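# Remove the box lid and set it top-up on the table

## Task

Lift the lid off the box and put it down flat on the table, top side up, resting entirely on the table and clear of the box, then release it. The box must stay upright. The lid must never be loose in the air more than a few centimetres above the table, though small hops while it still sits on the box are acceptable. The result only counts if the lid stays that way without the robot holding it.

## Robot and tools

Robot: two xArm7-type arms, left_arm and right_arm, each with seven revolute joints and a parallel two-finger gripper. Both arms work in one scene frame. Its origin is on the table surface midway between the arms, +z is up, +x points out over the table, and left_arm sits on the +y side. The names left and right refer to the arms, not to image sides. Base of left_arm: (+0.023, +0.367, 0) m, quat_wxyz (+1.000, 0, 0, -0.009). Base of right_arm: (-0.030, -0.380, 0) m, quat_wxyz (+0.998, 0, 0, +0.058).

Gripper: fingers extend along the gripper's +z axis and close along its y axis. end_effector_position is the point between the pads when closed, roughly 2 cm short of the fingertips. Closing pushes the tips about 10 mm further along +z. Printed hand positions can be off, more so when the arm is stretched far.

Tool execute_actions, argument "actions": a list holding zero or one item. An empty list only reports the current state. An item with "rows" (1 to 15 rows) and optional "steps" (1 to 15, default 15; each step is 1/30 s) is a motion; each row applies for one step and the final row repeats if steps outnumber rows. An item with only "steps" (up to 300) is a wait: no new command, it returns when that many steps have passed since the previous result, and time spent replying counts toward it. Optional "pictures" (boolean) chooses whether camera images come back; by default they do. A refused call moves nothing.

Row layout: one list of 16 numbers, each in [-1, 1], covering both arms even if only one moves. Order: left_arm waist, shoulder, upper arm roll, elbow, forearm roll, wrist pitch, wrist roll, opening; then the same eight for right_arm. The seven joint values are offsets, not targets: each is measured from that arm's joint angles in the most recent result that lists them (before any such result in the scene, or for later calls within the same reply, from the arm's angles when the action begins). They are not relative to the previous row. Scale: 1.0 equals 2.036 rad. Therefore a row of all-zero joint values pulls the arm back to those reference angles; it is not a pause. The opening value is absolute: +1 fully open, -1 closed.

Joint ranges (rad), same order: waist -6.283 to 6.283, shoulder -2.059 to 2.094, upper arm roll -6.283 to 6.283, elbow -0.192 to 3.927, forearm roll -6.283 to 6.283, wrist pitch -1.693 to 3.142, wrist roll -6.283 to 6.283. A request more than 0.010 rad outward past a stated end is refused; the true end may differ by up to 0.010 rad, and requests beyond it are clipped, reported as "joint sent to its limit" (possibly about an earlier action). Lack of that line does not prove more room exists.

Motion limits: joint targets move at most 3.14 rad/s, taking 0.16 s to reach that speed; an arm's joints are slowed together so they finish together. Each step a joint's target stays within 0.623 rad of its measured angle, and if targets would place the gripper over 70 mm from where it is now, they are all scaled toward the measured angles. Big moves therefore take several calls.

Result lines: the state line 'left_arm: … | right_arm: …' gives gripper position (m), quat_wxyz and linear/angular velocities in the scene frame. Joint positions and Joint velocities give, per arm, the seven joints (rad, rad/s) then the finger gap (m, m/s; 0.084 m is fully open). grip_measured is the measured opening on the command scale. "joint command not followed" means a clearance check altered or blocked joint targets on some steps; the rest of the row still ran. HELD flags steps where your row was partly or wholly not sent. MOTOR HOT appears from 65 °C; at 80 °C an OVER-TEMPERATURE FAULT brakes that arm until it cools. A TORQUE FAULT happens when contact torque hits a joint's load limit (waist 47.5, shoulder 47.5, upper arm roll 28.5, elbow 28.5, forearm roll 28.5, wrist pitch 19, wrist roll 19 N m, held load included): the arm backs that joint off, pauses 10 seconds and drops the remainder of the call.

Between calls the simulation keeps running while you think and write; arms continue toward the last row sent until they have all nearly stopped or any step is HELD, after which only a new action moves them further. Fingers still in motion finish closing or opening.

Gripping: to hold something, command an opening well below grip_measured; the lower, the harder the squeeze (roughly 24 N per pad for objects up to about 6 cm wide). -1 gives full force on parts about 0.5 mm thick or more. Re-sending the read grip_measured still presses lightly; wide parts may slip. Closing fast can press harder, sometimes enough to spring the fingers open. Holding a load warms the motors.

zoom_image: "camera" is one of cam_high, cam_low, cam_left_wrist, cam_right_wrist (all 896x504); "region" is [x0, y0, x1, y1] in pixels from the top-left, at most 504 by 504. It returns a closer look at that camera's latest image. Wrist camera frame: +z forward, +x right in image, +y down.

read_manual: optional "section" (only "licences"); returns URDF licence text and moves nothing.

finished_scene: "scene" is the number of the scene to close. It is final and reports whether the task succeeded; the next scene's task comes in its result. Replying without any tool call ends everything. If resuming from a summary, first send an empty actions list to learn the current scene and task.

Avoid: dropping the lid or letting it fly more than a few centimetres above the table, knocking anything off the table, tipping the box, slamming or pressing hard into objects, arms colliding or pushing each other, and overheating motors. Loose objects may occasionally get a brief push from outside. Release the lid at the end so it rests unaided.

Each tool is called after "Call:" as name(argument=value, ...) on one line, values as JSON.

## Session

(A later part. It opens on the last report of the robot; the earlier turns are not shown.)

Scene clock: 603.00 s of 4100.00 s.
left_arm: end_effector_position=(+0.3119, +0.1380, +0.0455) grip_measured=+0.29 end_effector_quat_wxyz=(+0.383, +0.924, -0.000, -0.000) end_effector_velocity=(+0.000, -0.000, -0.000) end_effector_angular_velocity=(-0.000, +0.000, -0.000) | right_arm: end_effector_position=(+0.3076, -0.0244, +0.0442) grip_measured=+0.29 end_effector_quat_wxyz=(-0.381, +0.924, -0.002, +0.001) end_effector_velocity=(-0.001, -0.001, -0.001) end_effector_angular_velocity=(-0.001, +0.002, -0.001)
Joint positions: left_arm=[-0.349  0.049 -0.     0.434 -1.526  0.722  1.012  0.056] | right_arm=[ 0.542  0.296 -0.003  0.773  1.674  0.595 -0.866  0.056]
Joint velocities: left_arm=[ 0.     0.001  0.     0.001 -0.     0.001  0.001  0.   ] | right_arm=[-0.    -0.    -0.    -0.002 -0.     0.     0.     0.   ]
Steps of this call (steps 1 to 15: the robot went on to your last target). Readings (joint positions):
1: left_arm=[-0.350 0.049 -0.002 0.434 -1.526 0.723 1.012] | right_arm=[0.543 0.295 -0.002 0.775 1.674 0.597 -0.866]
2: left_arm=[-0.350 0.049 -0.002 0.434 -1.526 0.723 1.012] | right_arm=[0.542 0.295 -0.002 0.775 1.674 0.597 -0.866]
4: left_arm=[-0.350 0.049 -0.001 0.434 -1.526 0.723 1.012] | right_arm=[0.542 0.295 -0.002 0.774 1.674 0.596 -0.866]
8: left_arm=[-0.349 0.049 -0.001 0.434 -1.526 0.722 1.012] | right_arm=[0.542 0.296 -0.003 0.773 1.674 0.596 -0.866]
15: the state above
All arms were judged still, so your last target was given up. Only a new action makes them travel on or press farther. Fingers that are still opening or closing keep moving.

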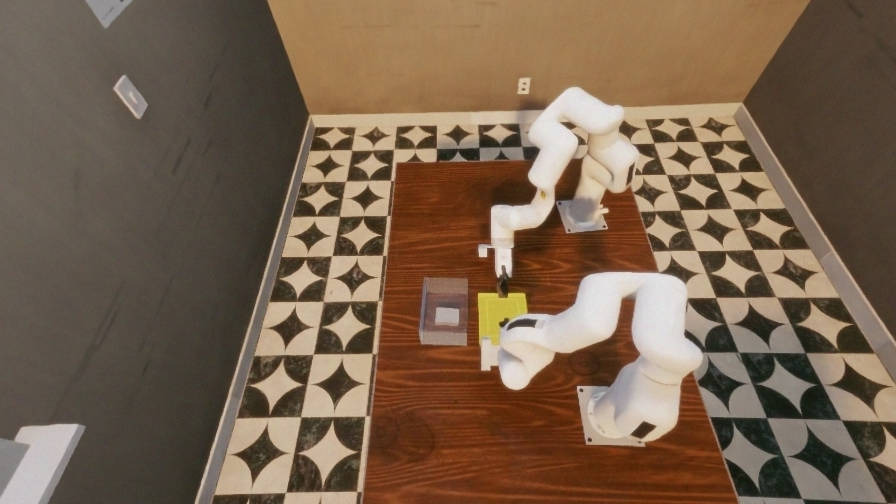

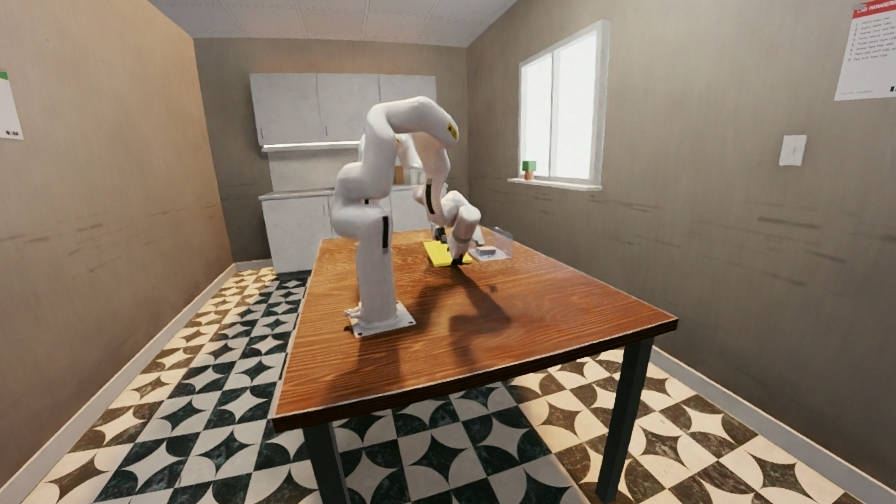

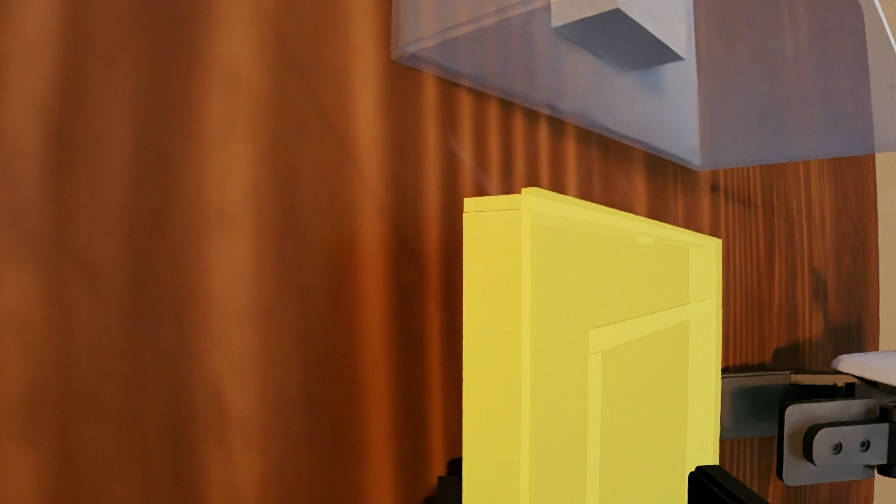

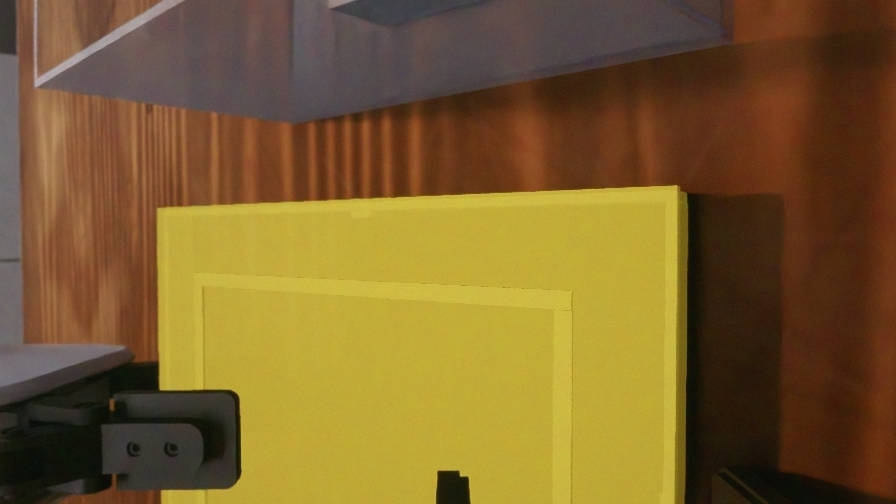

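Call:
execute_actions(actions=[{"rows": [[0.0062,-0.0013,0,-0.0016,0.0052,0.0023,0.0008,0.3,-0.004,-0.0022,0,-0.0032,-0.0024,0.0019,-0.0015,0.3],[0.0125,-0.0026,0,-0.0031,0.0104,0.0045,0.0016,0.3,-0.008,-0.0045,0,-0.0065,-0.0048,0.0037,-0.0029,0.3],[0.0187,-0.0039,0,-0.0047,0.0156,0.0068,0.0024,0.3,-0.012,-0.0067,0,-0.0097,-0.0072,0.0056,-0.0044,0.3],[0.025,-0.0052,0,-0.0063,0.0208,0.009,0.0032,0.3,-0.016,-0.0089,0,-0.013,-0.0096,0.0075,-0.0059,0.3],[0.0312,-0.0065,0,-0.0079,0.0261,0.0113,0.004,0.3,-0.02,-0.0112,0,-0.0162,-0.0121,0.0094,-0.0074,0.3],[0.0374,-0.0078,0,-0.0094,0.0313,0.0136,0.0047,0.3,-0.024,-0.0134,0,-0.0194,-0.0145,0.0112,-0.0088,0.3],[0.0437,-0.0091,0,-0.011,0.0365,0.0158,0.0055,0.3,-0.028,-0.0156,0,-0.0227,-0.0169,0.0131,-0.0103,0.3],[0.0499,-0.0104,0,-0.0126,0.0417,0.0181,0.0063,0.3,-0.032,-0.0178,0,-0.0259,-0.0193,0.015,-0.0118,0.3],[0.0562,-0.0117,0,-0.0141,0.0469,0.0203,0.0071,0.3,-0.036,-0.0201,0,-0.0292,-0.0217,0.0168,-0.0132,0.3],[0.0624,-0.013,0,-0.0157,0.0521,0.0226,0.0079,0.3,-0.04,-0.0223,0,-0.0324,-0.0241,0.0187,-0.0147,0.3],[0.0686,-0.0141,0,-0.017,0.0573,0.0249,0.0087,0.3,-0.04,-0.0223,0,-0.0324,-0.0241,0.0187,-0.0147,0.3],[0.0749,-0.0152,0,-0.0183,0.0625,0.0271,0.0095,0.3,-0.04,-0.0223,0,-0.0324,-0.0241,0.0187,-0.0147,0.3]], "steps": 15}], pictures=false)

Call:
execute_actions(actions=[{"steps": 20}])

Scene clock: 616.87 s of 4100.00 s.
left_arm: end_effector_position=(+0.3124, +0.1776, +0.0455) grip_measured=+0.29 end_effector_quat_wxyz=(+0.383, +0.924, +0.000, +0.001) end_effector_velocity=(-0.000, +0.054, -0.001) end_effector_angular_velocity=(+0.003, +0.002, +0.020) | right_arm: end_effector_position=(+0.3083, -0.0592, +0.0442) grip_measured=+0.29 end_effector_quat_wxyz=(-0.381, +0.925, -0.003, +0.001) end_effector_velocity=(-0.007, -0.004, +0.002) end_effector_angular_velocity=(+0.010, -0.001, +0.025)
Joint positions: left_arm=[-0.207  0.02   0.001  0.398 -1.407  0.773  1.03   0.056] | right_arm=[ 0.462  0.251 -0.004  0.709  1.626  0.632 -0.895  0.056]
Joint velocities: left_arm=[ 0.188 -0.034  0.01  -0.043  0.15   0.062  0.022 -0.   ] | right_arm=[-0.028 -0.019  0.015 -0.022 -0.022  0.021 -0.014 -0.   ]
Steps of this call (steps 1 to 90: nothing new was sent; then 10.37 s passed at rest; steps 91 to 105: all 15 steps of this action). Readings (joint positions):
91: left_arm=[-0.349 0.049 -0.000 0.434 -1.525 0.722 1.012] | right_arm=[0.541 0.296 -0.003 0.773 1.674 0.595 -0.866]
92: left_arm=[-0.347 0.048 -0.001 0.433 -1.523 0.723 1.012] | right_arm=[0.540 0.295 -0.003 0.772 1.673 0.596 -0.867]
94: left_arm=[-0.334 0.045 -0.001 0.430 -1.512 0.728 1.014] | right_arm=[0.532 0.290 -0.002 0.765 1.667 0.601 -0.870]
98: left_arm=[-0.289 0.036 -0.000 0.418 -1.475 0.744 1.019] | right_arm=[0.502 0.274 -0.004 0.741 1.650 0.614 -0.880]
105: the state above

Scene clock: 617.53 s of 4100.00 s.
left_arm: end_effector_position=(+0.3120, +0.1799, +0.0456) grip_measured=+0.29 end_effector_quat_wxyz=(+0.383, +0.924, -0.000, +0.000) end_effector_velocity=(-0.000, +0.000, -0.000) end_effector_angular_velocity=(+0.001, +0.001, +0.001) | right_arm: end_effector_position=(+0.3077, -0.0592, +0.0444) grip_measured=+0.29 end_effector_quat_wxyz=(-0.381, +0.925, -0.002, +0.001) end_effector_velocity=(+0.000, -0.000, +0.000) end_effector_angular_velocity=(-0.000, -0.000, -0.000)
Joint positions: left_arm=[-0.197  0.018 -0.001  0.396 -1.398  0.777  1.031  0.056] | right_arm=[ 0.46   0.25  -0.003  0.707  1.625  0.634 -0.896  0.056]
Joint velocities: left_arm=[ 0.     0.     0.    -0.001 -0.    -0.001  0.     0.   ] | right_arm=[ 0. -0. -0. -0. -0. -0. -0. -0.]
Steps of this call (steps 1 to 15: the robot went on to your last target; steps 16 to 20: nothing new was sent). Readings (joint positions):
1: left_arm=[-0.202 0.019 0.001 0.397 -1.404 0.775 1.030] | right_arm=[0.461 0.251 -0.004 0.708 1.625 0.633 -0.895]
2: left_arm=[-0.200 0.018 0.000 0.397 -1.401 0.776 1.030] | right_arm=[0.461 0.251 -0.003 0.708 1.625 0.633 -0.896]
4: left_arm=[-0.198 0.018 -0.001 0.397 -1.399 0.777 1.031] | right_arm=[0.461 0.251 -0.003 0.708 1.625 0.634 -0.896]
8: left_arm=[-0.197 0.018 -0.001 0.397 -1.399 0.777 1.031] | right_arm=[0.461 0.251 -0.003 0.707 1.625 0.634 -0.896]
20: the state above
All arms were judged still, so your last target was given up. Only a new action makes them travel on or press farther. Fingers that are still opening or closing keep moving.

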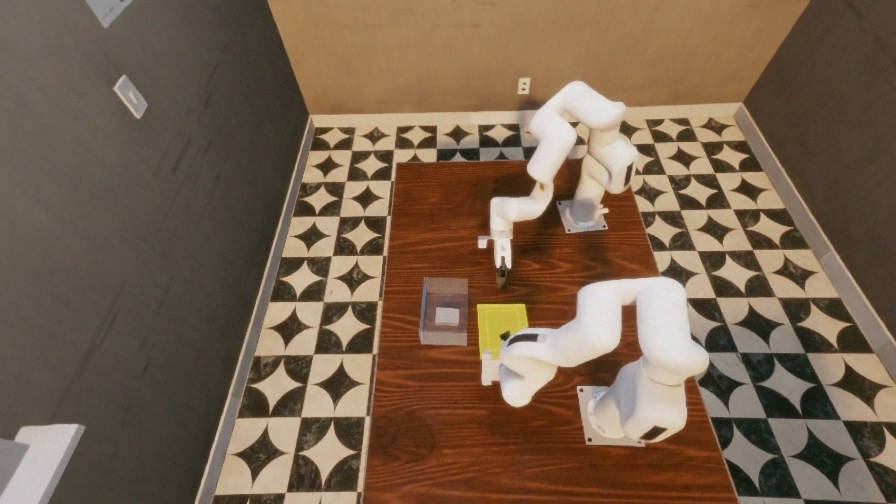

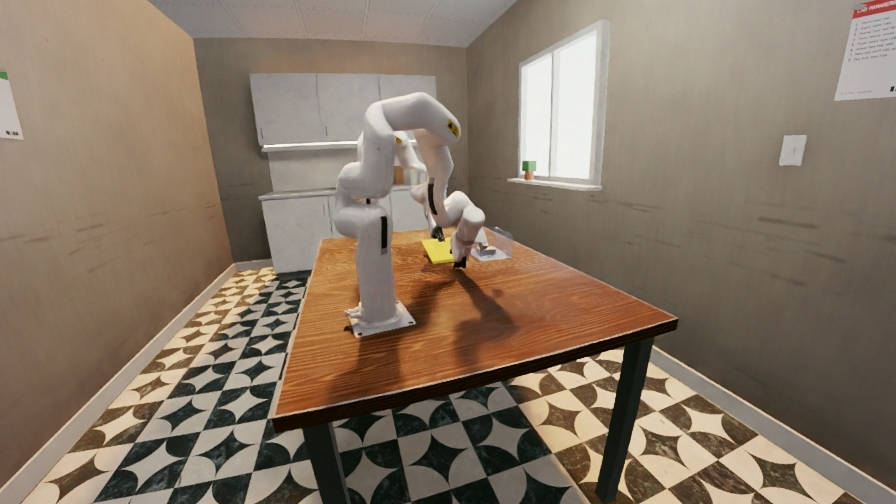

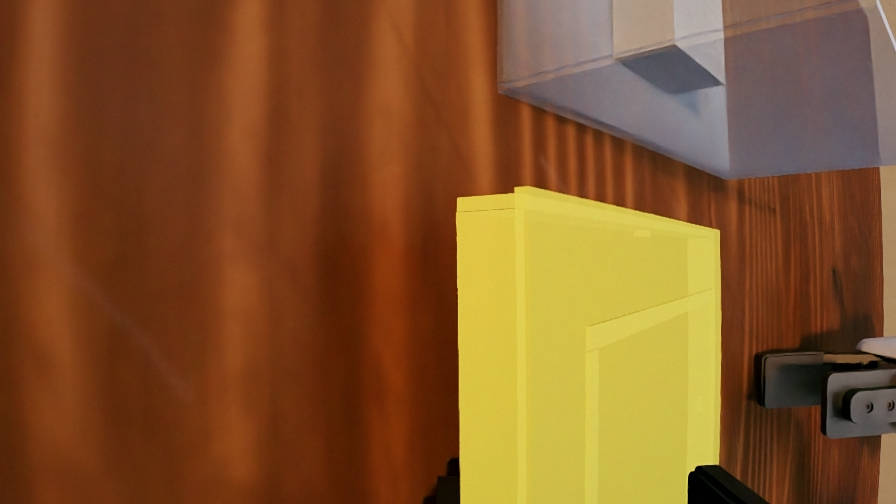

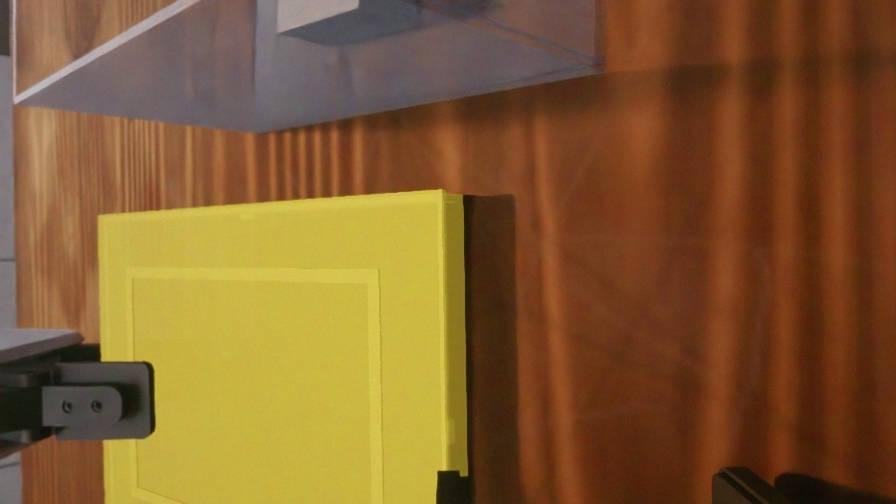

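Call:
execute_actions(actions=[{"rows": [[-0.0187,-0.0071,0,-0.0009,0.0056,-0.0249,-0.021,0.35,0,0,0,0,0,0,0,0.3],[-0.0187,-0.0071,0,-0.0009,0.0056,-0.0249,-0.021,0.35,0,0,0,0,0,0,0,0.3],[-0.0187,-0.0071,0,-0.0009,0.0056,-0.0249,-0.021,0.4,0,0,0,0,0,0,0,0.3],[-0.0367,-0.0134,0,-0.0018,0.0151,-0.0485,-0.0449,0.4,0,0,0,0,0,0,0,0.3],[-0.0367,-0.0134,0,-0.0018,0.0151,-0.0485,-0.0449,0.45,0,0,0,0,0,0,0,0.3],[-0.0367,-0.0134,0,-0.0018,0.0151,-0.0485,-0.0449,0.45,0,0,0,0,0,0,0,0.3],[-0.0538,-0.0187,0,-0.0026,0.0288,-0.0709,-0.072,0.5,0,0,0,0,0,0,0,0.3],[-0.0538,-0.0187,0,-0.0026,0.0288,-0.0709,-0.072,0.5,0,0,0,0,0,0,0,0.3],[-0.0538,-0.0187,0,-0.0026,0.0288,-0.0709,-0.072,0.55,0,0,0,0,0,0,0,0.3],[-0.07,-0.023,0,-0.0035,0.0465,-0.0921,-0.1021,0.55,0,0,0,0,0,0,0,0.3],[-0.07,-0.023,0,-0.0035,0.0465,-0.0921,-0.1021,0.6,0,0,0,0,0,0,0,0.3],[-0.07,-0.023,0,-0.0035,0.0465,-0.0921,-0.1021,0.65,0,0,0,0,0,0,0,0.3],[-0.0855,-0.0265,0,-0.0044,0.0683,-0.112,-0.1351,0.7,0,0,0,0,0,0,0,0.3]], "steps": 15}], pictures=false)

Call:
execute_actions(actions=[{"steps": 20}])

Scene clock: 666.80 s of 4100.00 s.
left_arm: end_effector_position=(+0.3122, +0.1791, +0.0418) grip_measured=+0.67 end_effector_quat_wxyz=(+0.297, +0.955, -0.000, +0.000) end_effector_velocity=(-0.005, +0.003, -0.010) end_effector_angular_velocity=(+0.451, +0.021, -0.007) | right_arm: end_effector_position=(+0.3077, -0.0592, +0.0444) grip_measured=+0.29 end_effector_quat_wxyz=(-0.381, +0.925, -0.002, +0.001) end_effector_velocity=(+0.000, +0.000, +0.000) end_effector_angular_velocity=(+0.000, -0.001, +0.000)
Joint positions: left_arm=[-0.344 -0.03  -0.     0.389 -1.294  0.584  0.811  0.072] | right_arm=[ 0.46   0.25  -0.003  0.707  1.625  0.634 -0.896  0.056]
Joint velocities: left_arm=[-0.331 -0.078  0.003 -0.022  0.43  -0.424 -0.664  0.016] | right_arm=[ 0.     0.    -0.     0.001 -0.    -0.    -0.    -0.   ]
Steps of this call (steps 1 to 90: nothing new was sent; then 45.77 s passed at rest; steps 91 to 105: all 15 steps of this action). Readings (joint positions):
91: left_arm=[-0.197 0.018 -0.000 0.396 -1.398 0.777 1.031] | right_arm=[0.460 0.250 -0.003 0.707 1.625 0.634 -0.896]
92: left_arm=[-0.201 0.016 0.000 0.396 -1.397 0.771 1.025] | right_arm=[0.460 0.250 -0.003 0.707 1.625 0.634 -0.896]
94: left_arm=[-0.220 0.009 -0.000 0.395 -1.391 0.746 1.004] | right_arm=[0.460 0.250 -0.003 0.707 1.625 0.634 -0.896]
98: left_arm=[-0.266 -0.008 -0.001 0.393 -1.369 0.686 0.946] | right_arm=[0.460 0.250 -0.003 0.707 1.625 0.634 -0.896]
105: the state above

Scene clock: 667.47 s of 4100.00 s.
left_arm: end_effector_position=(+0.3122, +0.1792, +0.0413) grip_measured=+0.70 end_effector_quat_wxyz=(+0.280, +0.960, +0.000, +0.000) end_effector_velocity=(-0.001, +0.000, -0.000) end_effector_angular_velocity=(+0.001, -0.000, -0.001) | right_arm: end_effector_position=(+0.3077, -0.0592, +0.0444) grip_measured=+0.29 end_effector_quat_wxyz=(-0.381, +0.925, -0.002, +0.001) end_effector_velocity=(-0.000, -0.000, +0.000) end_effector_angular_velocity=(+0.000, +0.000, +0.000)
Joint positions: left_arm=[-0.371 -0.036 -0.     0.387 -1.259  0.549  0.756  0.073] | right_arm=[ 0.46   0.25  -0.003  0.707  1.625  0.634 -0.896  0.056]
Joint velocities: left_arm=[-0.    -0.001 -0.    -0.002  0.    -0.001  0.001 -0.   ] | right_arm=[-0.    -0.001  0.    -0.001 -0.     0.     0.     0.   ]
Steps of this call (steps 1 to 20: the robot went on to your last target). Readings (joint positions):
1: left_arm=[-0.355 -0.032 -0.001 0.388 -1.281 0.571 0.790] | right_arm=[0.460 0.250 -0.003 0.707 1.625 0.634 -0.896]
2: left_arm=[-0.362 -0.034 -0.001 0.388 -1.272 0.562 0.776] | right_arm=[0.460 0.250 -0.003 0.707 1.625 0.634 -0.896]
4: left_arm=[-0.369 -0.036 -0.001 0.388 -1.263 0.554 0.762] | right_arm=[0.460 0.250 -0.003 0.707 1.625 0.634 -0.896]
8: left_arm=[-0.370 -0.036 -0.000 0.387 -1.260 0.550 0.757] | right_arm=[0.460 0.250 -0.003 0.707 1.625 0.634 -0.896]
20: the state above

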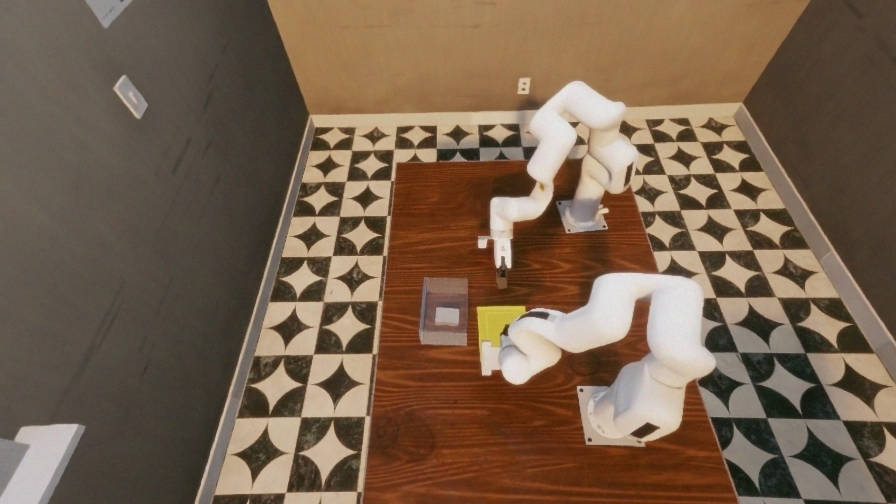

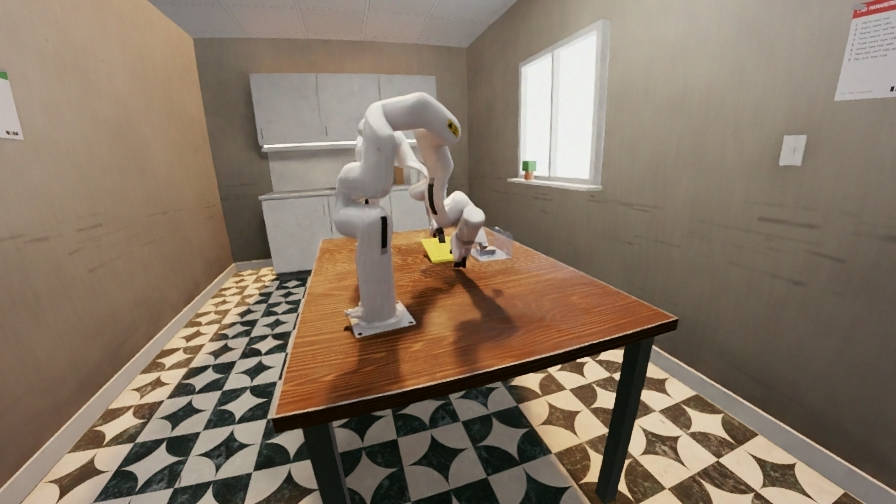

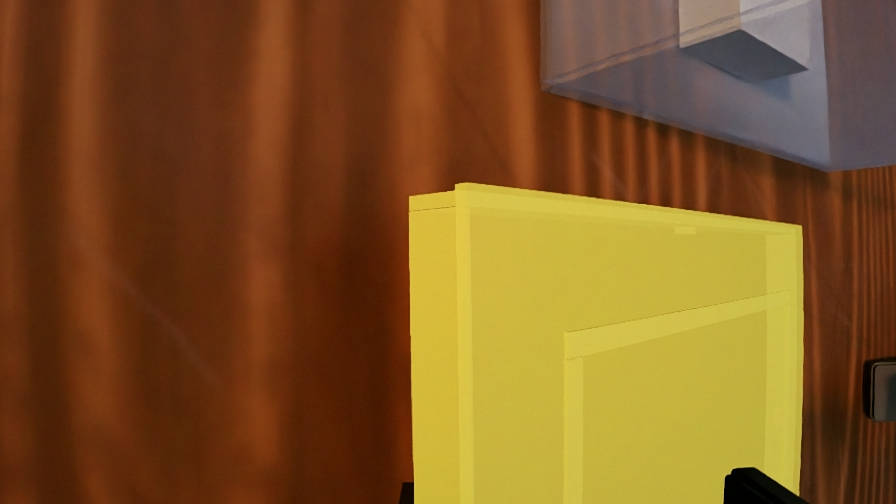

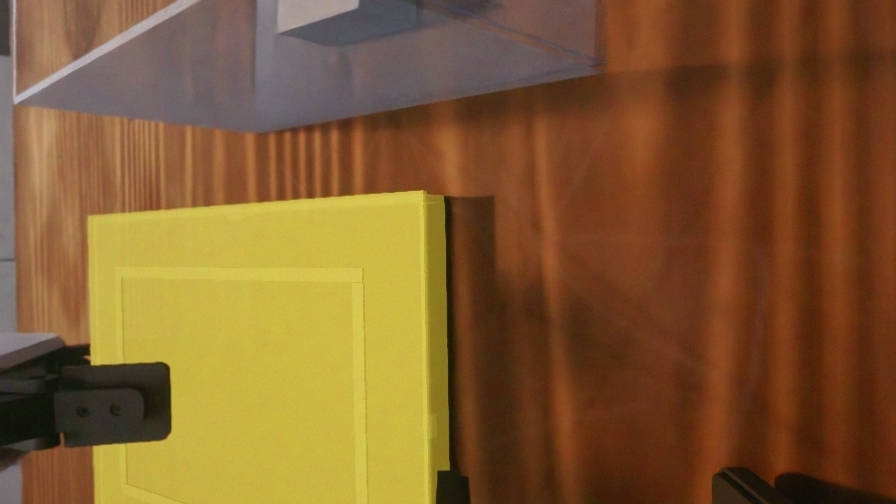

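Call:
execute_actions(actions=[{"rows": [[0,0,0,0,0,0,0,0.7,0,0,0,0,0,0,0,-1],[0,0,0,0,0,0,0,0.7,0,0,0,0,0,0,0,-1],[0,0,0,0,0,0,0,0.7,0,0,0,0,0,0,0,-1],[0,0,0,0,0,0,0,0.7,0,0,0,0,0,0,0,-1],[0,0,0,0,0,0,0,0.7,0,0,0,0,0,0,0,-1],[0,0,0,0,0,0,0,0.7,0.0094,0.0062,0,0.0093,0.0045,-0.0046,0.0047,-1],[0,0,0,0,0,0,0,0.7,0.0189,0.0124,0,0.0186,0.0089,-0.0092,0.0093,-1],[0,0,0,0,0,0,0,0.7,0.0283,0.0186,0,0.0278,0.0134,-0.0139,0.014,-1],[0,0,0,0,0,0,0,0.7,0.0377,0.0248,0,0.0371,0.0179,-0.0185,0.0187,-1],[0,0,0,0,0,0,0,0.7,0.0472,0.031,0,0.0464,0.0224,-0.0231,0.0234,-1],[0,0,0,0,0,0,0,0.7,0.0566,0.0371,0,0.0557,0.0268,-0.0277,0.028,-1],[0,0,0,0,0,0,0,0.7,0.066,0.0433,0,0.065,0.0313,-0.0323,0.0327,-1],[0,0,0,0,0,0,0,0.7,0.0754,0.0495,0,0.0742,0.0358,-0.037,0.0374,-1],[0,0,0,0,0,0,0,0.7,0.0849,0.0557,0,0.0835,0.0402,-0.0416,0.042,-1],[0,0,0,0,0,0,0,0.7,0.0943,0.0619,0,0.0928,0.0447,-0.0462,0.0467,-1]], "steps": 15}], pictures=false)

Call:
execute_actions(actions=[{"steps": 25}])

Scene clock: 694.80 s of 4100.00 s.
left_arm: end_effector_position=(+0.3122, +0.1792, +0.0413) grip_measured=+0.70 end_effector_quat_wxyz=(+0.280, +0.960, +0.000, +0.000) end_effector_velocity=(+0.000, -0.000, +0.000) end_effector_angular_velocity=(-0.000, -0.002, -0.003) | right_arm: end_effector_position=(+0.3107, +0.0000, +0.0451) grip_measured=-1.00 end_effector_quat_wxyz=(-0.381, +0.924, -0.000, +0.001) end_effector_velocity=(-0.016, +0.271, -0.000) end_effector_angular_velocity=(+0.012, +0.008, +0.008)
Joint positions: left_arm=[-0.371 -0.036 -0.001  0.387 -1.259  0.549  0.756  0.073] | right_arm=[ 0.587  0.333 -0.002  0.832  1.684  0.572 -0.833  0.   ]
Joint velocities: left_arm=[-0.    -0.001  0.    -0.     0.001  0.     0.002 -0.   ] | right_arm=[ 0.569  0.371  0.002  0.553  0.267 -0.276  0.279  0.   ]
Steps of this call (steps 1 to 15: the robot went on to your last target; steps 16 to 90: nothing new was sent; then 23.83 s passed at rest; steps 91 to 105: all 15 steps of this action). Readings (joint positions):
91: left_arm=[-0.371 -0.036 -0.001 0.387 -1.259 0.549 0.756] | right_arm=[0.460 0.250 -0.003 0.707 1.625 0.634 -0.896]
92: left_arm=[-0.371 -0.036 -0.001 0.387 -1.259 0.549 0.756] | right_arm=[0.460 0.250 -0.003 0.707 1.625 0.634 -0.896]
94: left_arm=[-0.371 -0.036 -0.001 0.387 -1.259 0.550 0.756] | right_arm=[0.460 0.250 -0.003 0.707 1.625 0.634 -0.896]
98: left_arm=[-0.371 -0.036 -0.001 0.387 -1.259 0.550 0.756] | right_arm=[0.470 0.257 -0.005 0.717 1.630 0.627 -0.890]
105: the state above

Scene clock: 695.63 s of 4100.00 s.
left_arm: end_effector_position=(+0.3122, +0.1792, +0.0413) grip_measured=+0.70 end_effector_quat_wxyz=(+0.280, +0.960, +0.000, +0.000) end_effector_velocity=(-0.001, +0.001, -0.000) end_effector_angular_velocity=(+0.001, -0.000, -0.002) | right_arm: end_effector_position=(+0.3082, +0.0308, +0.0447) grip_measured=-1.00 end_effector_quat_wxyz=(-0.382, +0.924, -0.002, +0.001) end_effector_velocity=(+0.000, +0.001, +0.001) end_effector_angular_velocity=(+0.001, -0.001, +0.001)
Joint positions: left_arm=[-0.371 -0.036 -0.     0.387 -1.259  0.549  0.756  0.073] | right_arm=[ 0.652  0.376 -0.003  0.896  1.716  0.539 -0.801  0.   ]
Joint velocities: left_arm=[-0.    -0.001  0.    -0.002  0.001 -0.001  0.001  0.   ] | right_arm=[ 0.     0.    -0.     0.002 -0.     0.    -0.     0.   ]
Steps of this call (steps 1 to 25: the robot went on to your last target). Readings (joint positions):
1: left_arm=[-0.371 -0.036 -0.000 0.387 -1.259 0.549 0.756] | right_arm=[0.606 0.346 -0.002 0.851 1.693 0.563 -0.824]
2: left_arm=[-0.371 -0.036 -0.000 0.387 -1.259 0.549 0.756] | right_arm=[0.623 0.357 -0.002 0.868 1.701 0.555 -0.816]
4: left_arm=[-0.371 -0.036 -0.000 0.387 -1.259 0.549 0.756] | right_arm=[0.645 0.371 0.001 0.888 1.711 0.545 -0.806]
8: left_arm=[-0.371 -0.036 -0.000 0.387 -1.259 0.549 0.756] | right_arm=[0.651 0.376 -0.004 0.894 1.715 0.540 -0.801]
25: the state above

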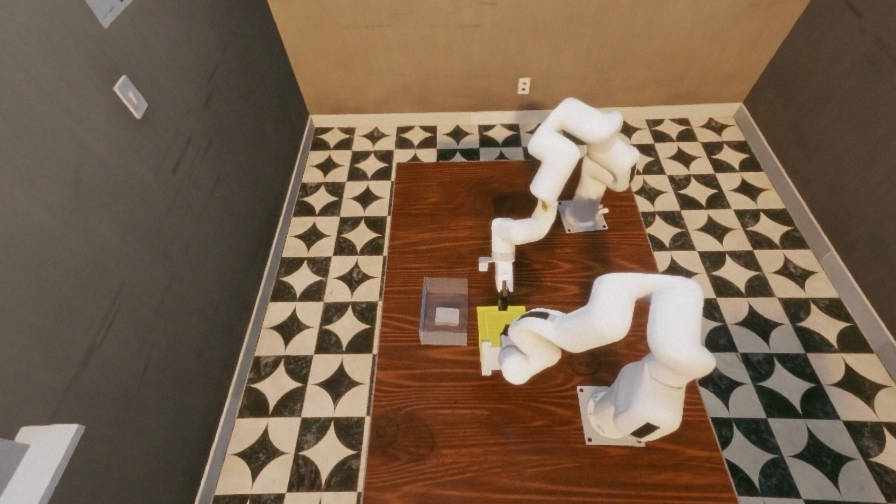

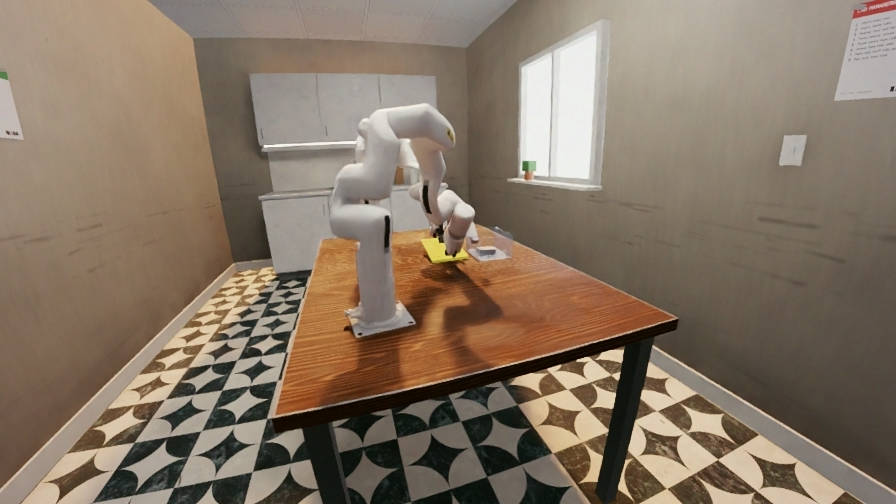

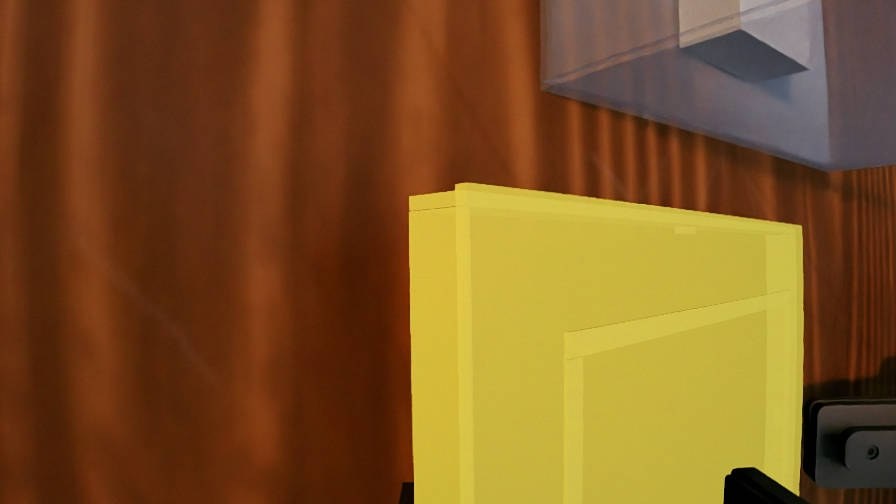

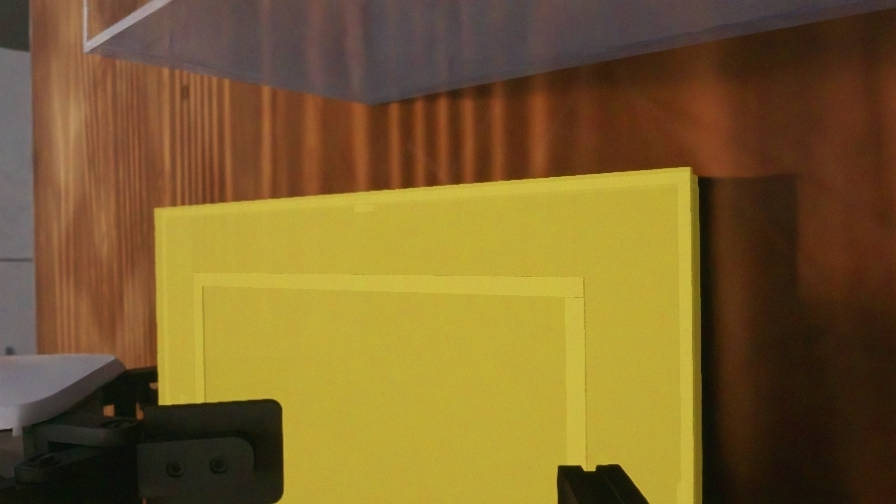

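Call:
execute_actions(actions=[{"rows": [[0,0,0,0,0,0,0,0.7,0.005,0.0035,0,0.005,0.0025,-0.0026,0.0026,-1],[0,0,0,0,0,0,0,0.7,0.0107,0.007,0,0.0105,0.005,-0.0053,0.0053,-1],[0,0,0,0,0,0,0,0.7,0.016,0.0105,0,0.0158,0.0076,-0.0079,0.0079,-1],[0,0,0,0,0,0,0,0.7,0.016,0.0105,0,0.0158,0.0076,-0.0079,0.0079,-1],[0,0,0,0,0,0,0,0.7,0.016,0.0105,0,0.0158,0.0076,-0.0079,0.0079,-1],[0,0,0,0,0,0,0,0.7,0.016,0.012,0,0.0158,0.0076,-0.0079,0.0079,-1],[0,0,0,0,0,0,0,0.7,0.016,0.0135,0,0.0158,0.0076,-0.0079,0.0079,-1],[0,0,0,0,0,0,0,0.7,0.016,0.015,0,0.0158,0.0076,-0.0079,0.0079,-1],[0,0,0,0,0,0,0,0.7,0.016,0.016,0,0.0158,0.0076,-0.0079,0.0079,-1],[0,0,0,0,0,0,0,0.7,0.016,0.017,0,0.0158,0.0076,-0.0079,0.0079,-1]], "steps": 15}])

Scene clock: 711.20 s of 4100.00 s.
left_arm: end_effector_position=(+0.3121, +0.1797, +0.0410) grip_measured=+0.70 end_effector_quat_wxyz=(+0.280, +0.960, +0.001, +0.000) end_effector_velocity=(-0.000, -0.000, +0.000) end_effector_angular_velocity=(-0.000, +0.000, -0.001) | right_arm: end_effector_position=(+0.3046, +0.0471, +0.0415) grip_measured=-1.00 end_effector_quat_wxyz=(-0.382, +0.924, -0.002, -0.002) end_effector_velocity=(+0.000, -0.001, -0.003) end_effector_angular_velocity=(-0.004, +0.003, -0.002)
Joint positions: left_arm=[-0.371 -0.036  0.     0.387 -1.259  0.549  0.756  0.073] | right_arm=[ 0.685  0.406 -0.003  0.932  1.731  0.525 -0.785  0.   ]
Joint velocities: left_arm=[-0.    -0.    -0.     0.     0.     0.001 -0.     0.   ] | right_arm=[ 0.     0.006 -0.001  0.001  0.    -0.001  0.001  0.   ]
Steps of this call (steps 1 to 15: the robot went on to your last target; steps 16 to 90: nothing new was sent; then 12.07 s passed at rest; steps 91 to 105: all 15 steps of this action). Readings (joint positions):
91: left_arm=[-0.371 -0.036 -0.000 0.387 -1.259 0.549 0.756] | right_arm=[0.652 0.376 -0.003 0.896 1.716 0.539 -0.801]
92: left_arm=[-0.371 -0.036 -0.000 0.387 -1.259 0.549 0.756] | right_arm=[0.654 0.378 -0.004 0.898 1.717 0.538 -0.800]
94: left_arm=[-0.371 -0.036 -0.000 0.387 -1.259 0.549 0.756] | right_arm=[0.664 0.385 -0.005 0.909 1.722 0.532 -0.794]
98: left_arm=[-0.371 -0.036 -0.000 0.387 -1.259 0.549 0.756] | right_arm=[0.684 0.398 -0.001 0.927 1.730 0.525 -0.786]
105: the state above

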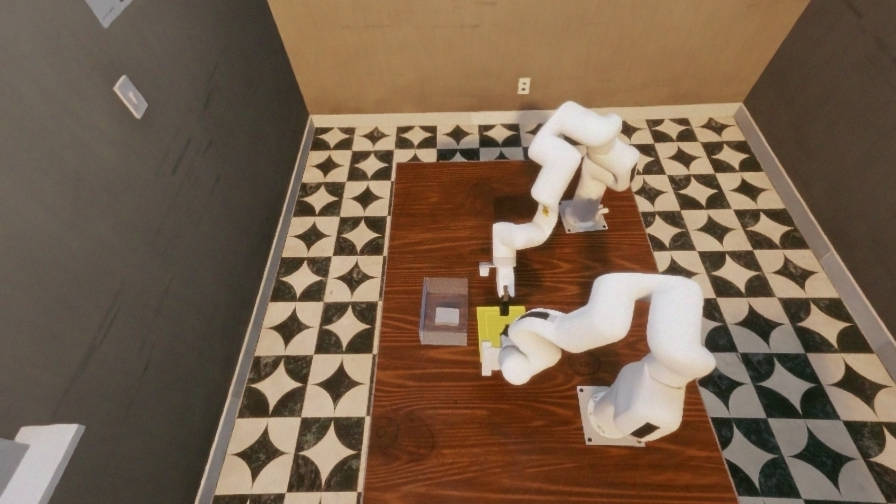

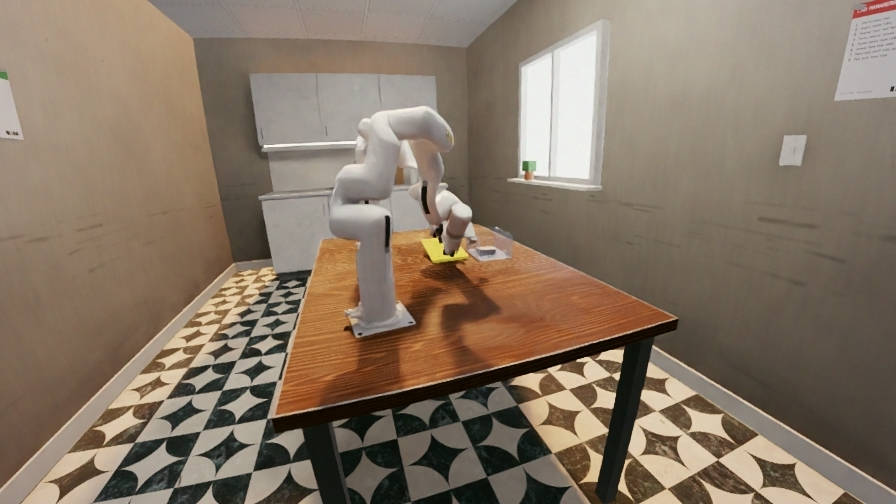

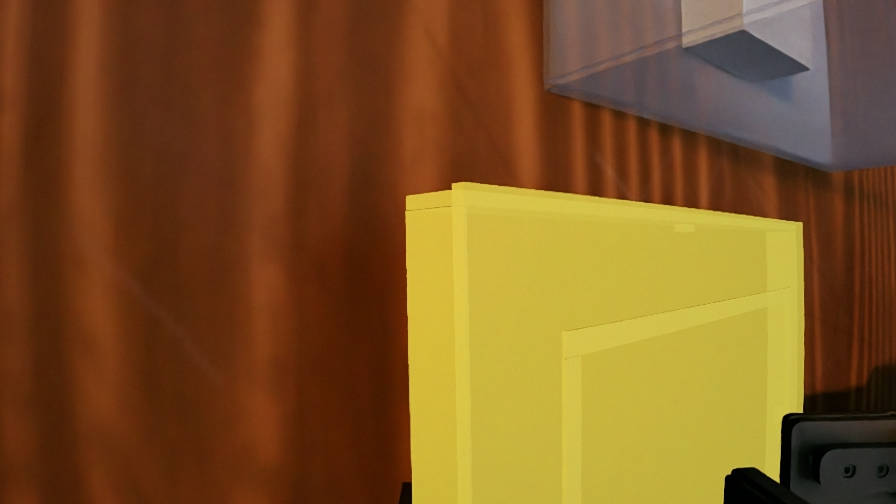

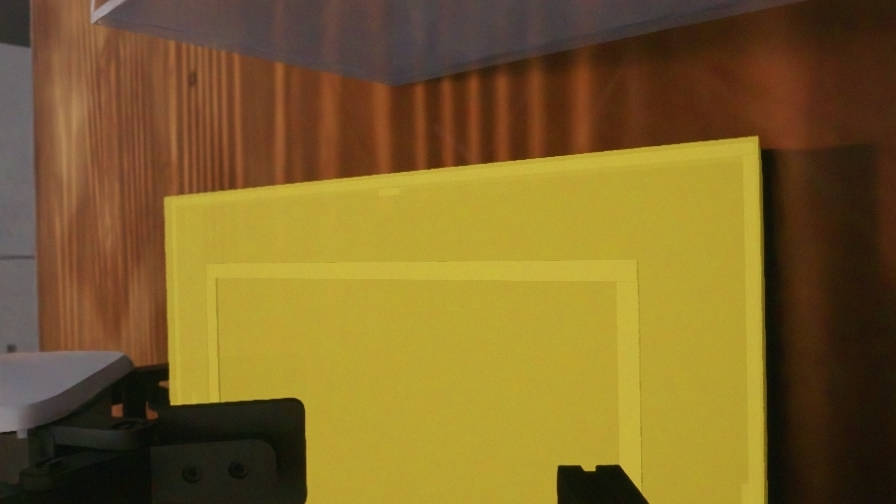

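Call:
execute_actions(actions=[{"rows": [[0.004,-0.001,0,-0.0011,0.003,0.0015,0,0.72,0,0.002,0,-0.001,0,0,0,-1],[0.008,-0.002,0,-0.0022,0.006,0.003,0,0.74,0,0.002,0,-0.001,0,0,0,-1],[0.012,-0.003,0,-0.0033,0.009,0.0045,0,0.76,0,0.002,0,-0.001,0,0,0,-1],[0.016,-0.004,0,-0.0044,0.012,0.006,0,0.78,0,0.002,0,-0.001,0,0,0,-1],[0.02,-0.005,0,-0.0055,0.015,0.0075,0,0.8,0,0.002,0,-0.001,0,0,0,-1],[0.024,-0.006,0,-0.0066,0.018,0.009,0,0.8,0,0.0025,0,-0.001,0,0,0,-1],[0.028,-0.007,0,-0.0077,0.021,0.0105,0,0.8,0,0.003,0,-0.001,0,0,0,-1],[0.032,-0.008,0,-0.0088,0.024,0.012,0,0.8,0,0.003,0,-0.001,0,0,0,-1],[0.036,-0.009,0,-0.0099,0.027,0.0135,0,0.8,0,0.003,0,-0.001,0,0,0,-1],[0.04,-0.01,0,-0.011,0.03,0.015,0,0.8,0,0.003,0,-0.001,0,0,0,-1],[0.044,-0.011,0,-0.0121,0.033,0.0165,0,0.8,0,0.003,0,-0.001,0,0,0,-1],[0.048,-0.012,0,-0.0132,0.036,0.018,0,0.8,0,0.003,0,-0.001,0,0,0,-1],[0.052,-0.013,0,-0.0143,0.039,0.0195,0,0.8,0,0.003,0,-0.001,0,0,0,-1],[0.056,-0.014,0,-0.0154,0.042,0.021,0,0.8,0,0.003,0,-0.001,0,0,0,-1],[0.06,-0.015,0,-0.0165,0.045,0.0225,0,0.8,0,0.003,0,-0.001,0,0,0,-1]], "steps": 15}], pictures=false)

Call:
execute_actions(actions=[{"steps": 20}])

Scene clock: 724.27 s of 4100.00 s.
left_arm: end_effector_position=(+0.3116, +0.2061, +0.0409) grip_measured=+0.80 end_effector_quat_wxyz=(+0.278, +0.960, +0.010, -0.004) end_effector_velocity=(-0.007, +0.067, -0.002) end_effector_angular_velocity=(+0.010, +0.036, +0.039) | right_arm: end_effector_position=(+0.3034, +0.0430, +0.0353) grip_measured=-1.00 end_effector_quat_wxyz=(-0.377, +0.926, -0.005, -0.005) end_effector_velocity=(-0.001, +0.002, -0.000) end_effector_angular_velocity=(+0.001, +0.002, +0.002)
Joint positions: left_arm=[-0.275 -0.061 -0.     0.362 -1.187  0.585  0.756  0.077] | right_arm=[ 0.684  0.415 -0.004  0.927  1.731  0.523 -0.785  0.   ]
Joint velocities: left_arm=[ 0.243 -0.062 -0.001 -0.066  0.183  0.091  0.002  0.   ] | right_arm=[ 0.001  0.002  0.002  0.001  0.002  0.001 -0.     0.   ]
Steps of this call (steps 1 to 15: the robot went on to your last target; steps 16 to 90: nothing new was sent; then 9.57 s passed at rest; steps 91 to 105: all 15 steps of this action). Readings (joint positions):
91: left_arm=[-0.371 -0.036 -0.000 0.387 -1.259 0.550 0.756] | right_arm=[0.685 0.408 -0.003 0.931 1.731 0.523 -0.785]
92: left_arm=[-0.369 -0.037 -0.001 0.387 -1.258 0.551 0.756] | right_arm=[0.685 0.408 -0.003 0.931 1.731 0.524 -0.785]
94: left_arm=[-0.362 -0.039 -0.004 0.386 -1.252 0.556 0.756] | right_arm=[0.684 0.408 -0.003 0.931 1.731 0.524 -0.785]
98: left_arm=[-0.331 -0.046 0.000 0.376 -1.230 0.564 0.756] | right_arm=[0.684 0.411 -0.004 0.931 1.731 0.524 -0.785]
105: the state above

Scene clock: 724.93 s of 4100.00 s.
left_arm: end_effector_position=(+0.3099, +0.2137, +0.0401) grip_measured=+0.80 end_effector_quat_wxyz=(+0.277, +0.961, +0.013, -0.006) end_effector_velocity=(+0.000, +0.000, -0.000) end_effector_angular_velocity=(+0.000, -0.000, -0.000) | right_arm: end_effector_position=(+0.3024, +0.0445, +0.0361) grip_measured=-1.00 end_effector_quat_wxyz=(-0.378, +0.926, -0.004, -0.006) end_effector_velocity=(-0.001, +0.002, +0.002) end_effector_angular_velocity=(+0.004, -0.001, +0.004)
Joint positions: left_arm=[-0.249 -0.066  0.     0.353 -1.168  0.595  0.756  0.077] | right_arm=[ 0.685  0.414 -0.003  0.928  1.731  0.525 -0.785  0.   ]
Joint velocities: left_arm=[ 0.     0.001  0.     0.001  0.    -0.     0.001 -0.   ] | right_arm=[ 0.001 -0.001  0.002  0.002  0.     0.002  0.     0.   ]
Steps of this call (steps 1 to 20: the robot went on to your last target). Readings (joint positions):
1: left_arm=[-0.267 -0.063 -0.000 0.360 -1.181 0.588 0.756] | right_arm=[0.684 0.414 -0.004 0.927 1.731 0.523 -0.785]
2: left_arm=[-0.260 -0.064 0.000 0.357 -1.176 0.591 0.756] | right_arm=[0.684 0.414 -0.004 0.927 1.731 0.524 -0.785]
4: left_arm=[-0.252 -0.066 0.000 0.355 -1.171 0.593 0.756] | right_arm=[0.684 0.414 -0.004 0.928 1.731 0.524 -0.785]
8: left_arm=[-0.249 -0.066 -0.000 0.354 -1.168 0.595 0.756] | right_arm=[0.684 0.414 -0.004 0.928 1.731 0.524 -0.785]
20: the state above

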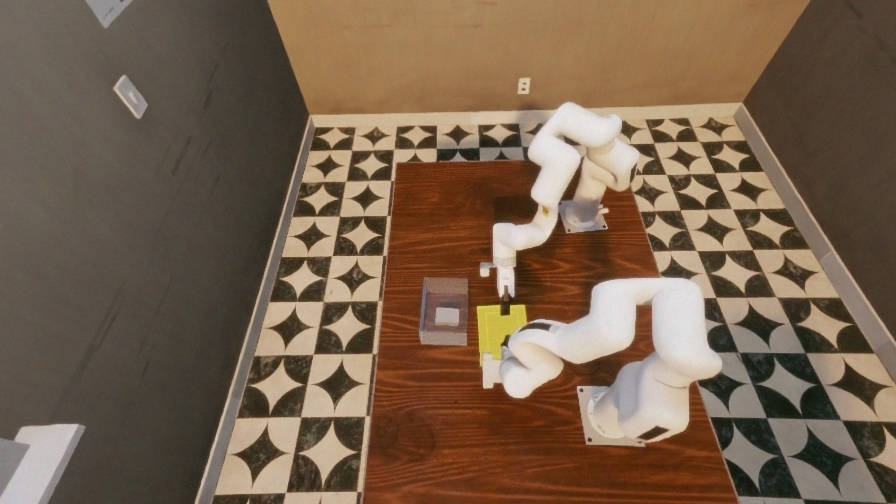

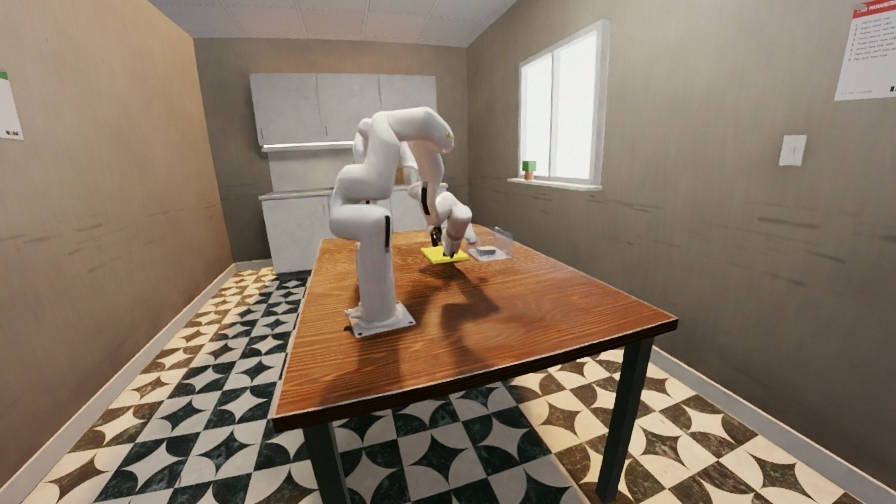

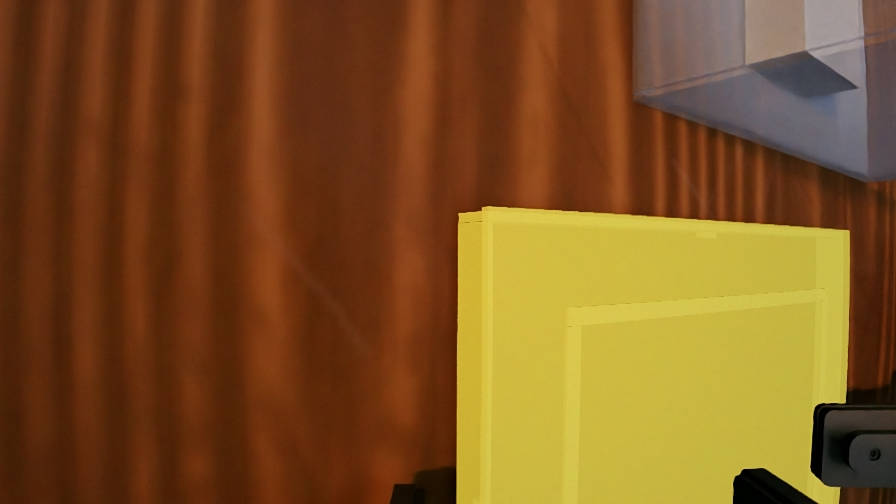

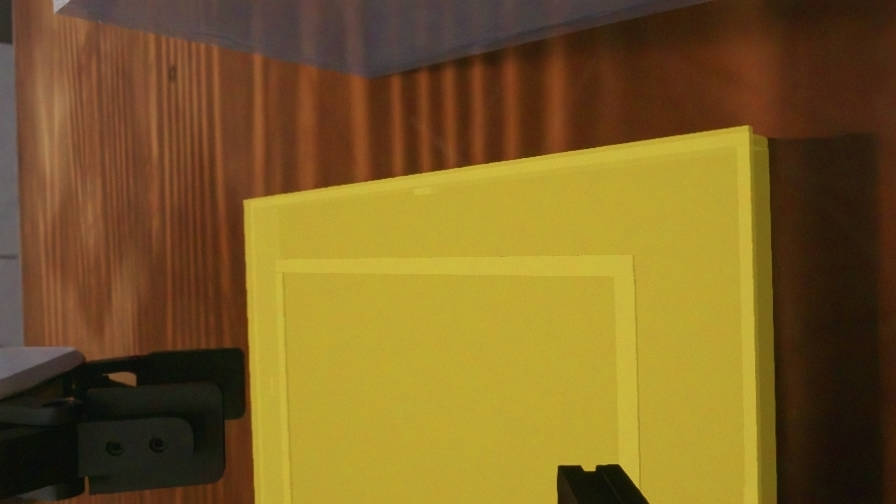

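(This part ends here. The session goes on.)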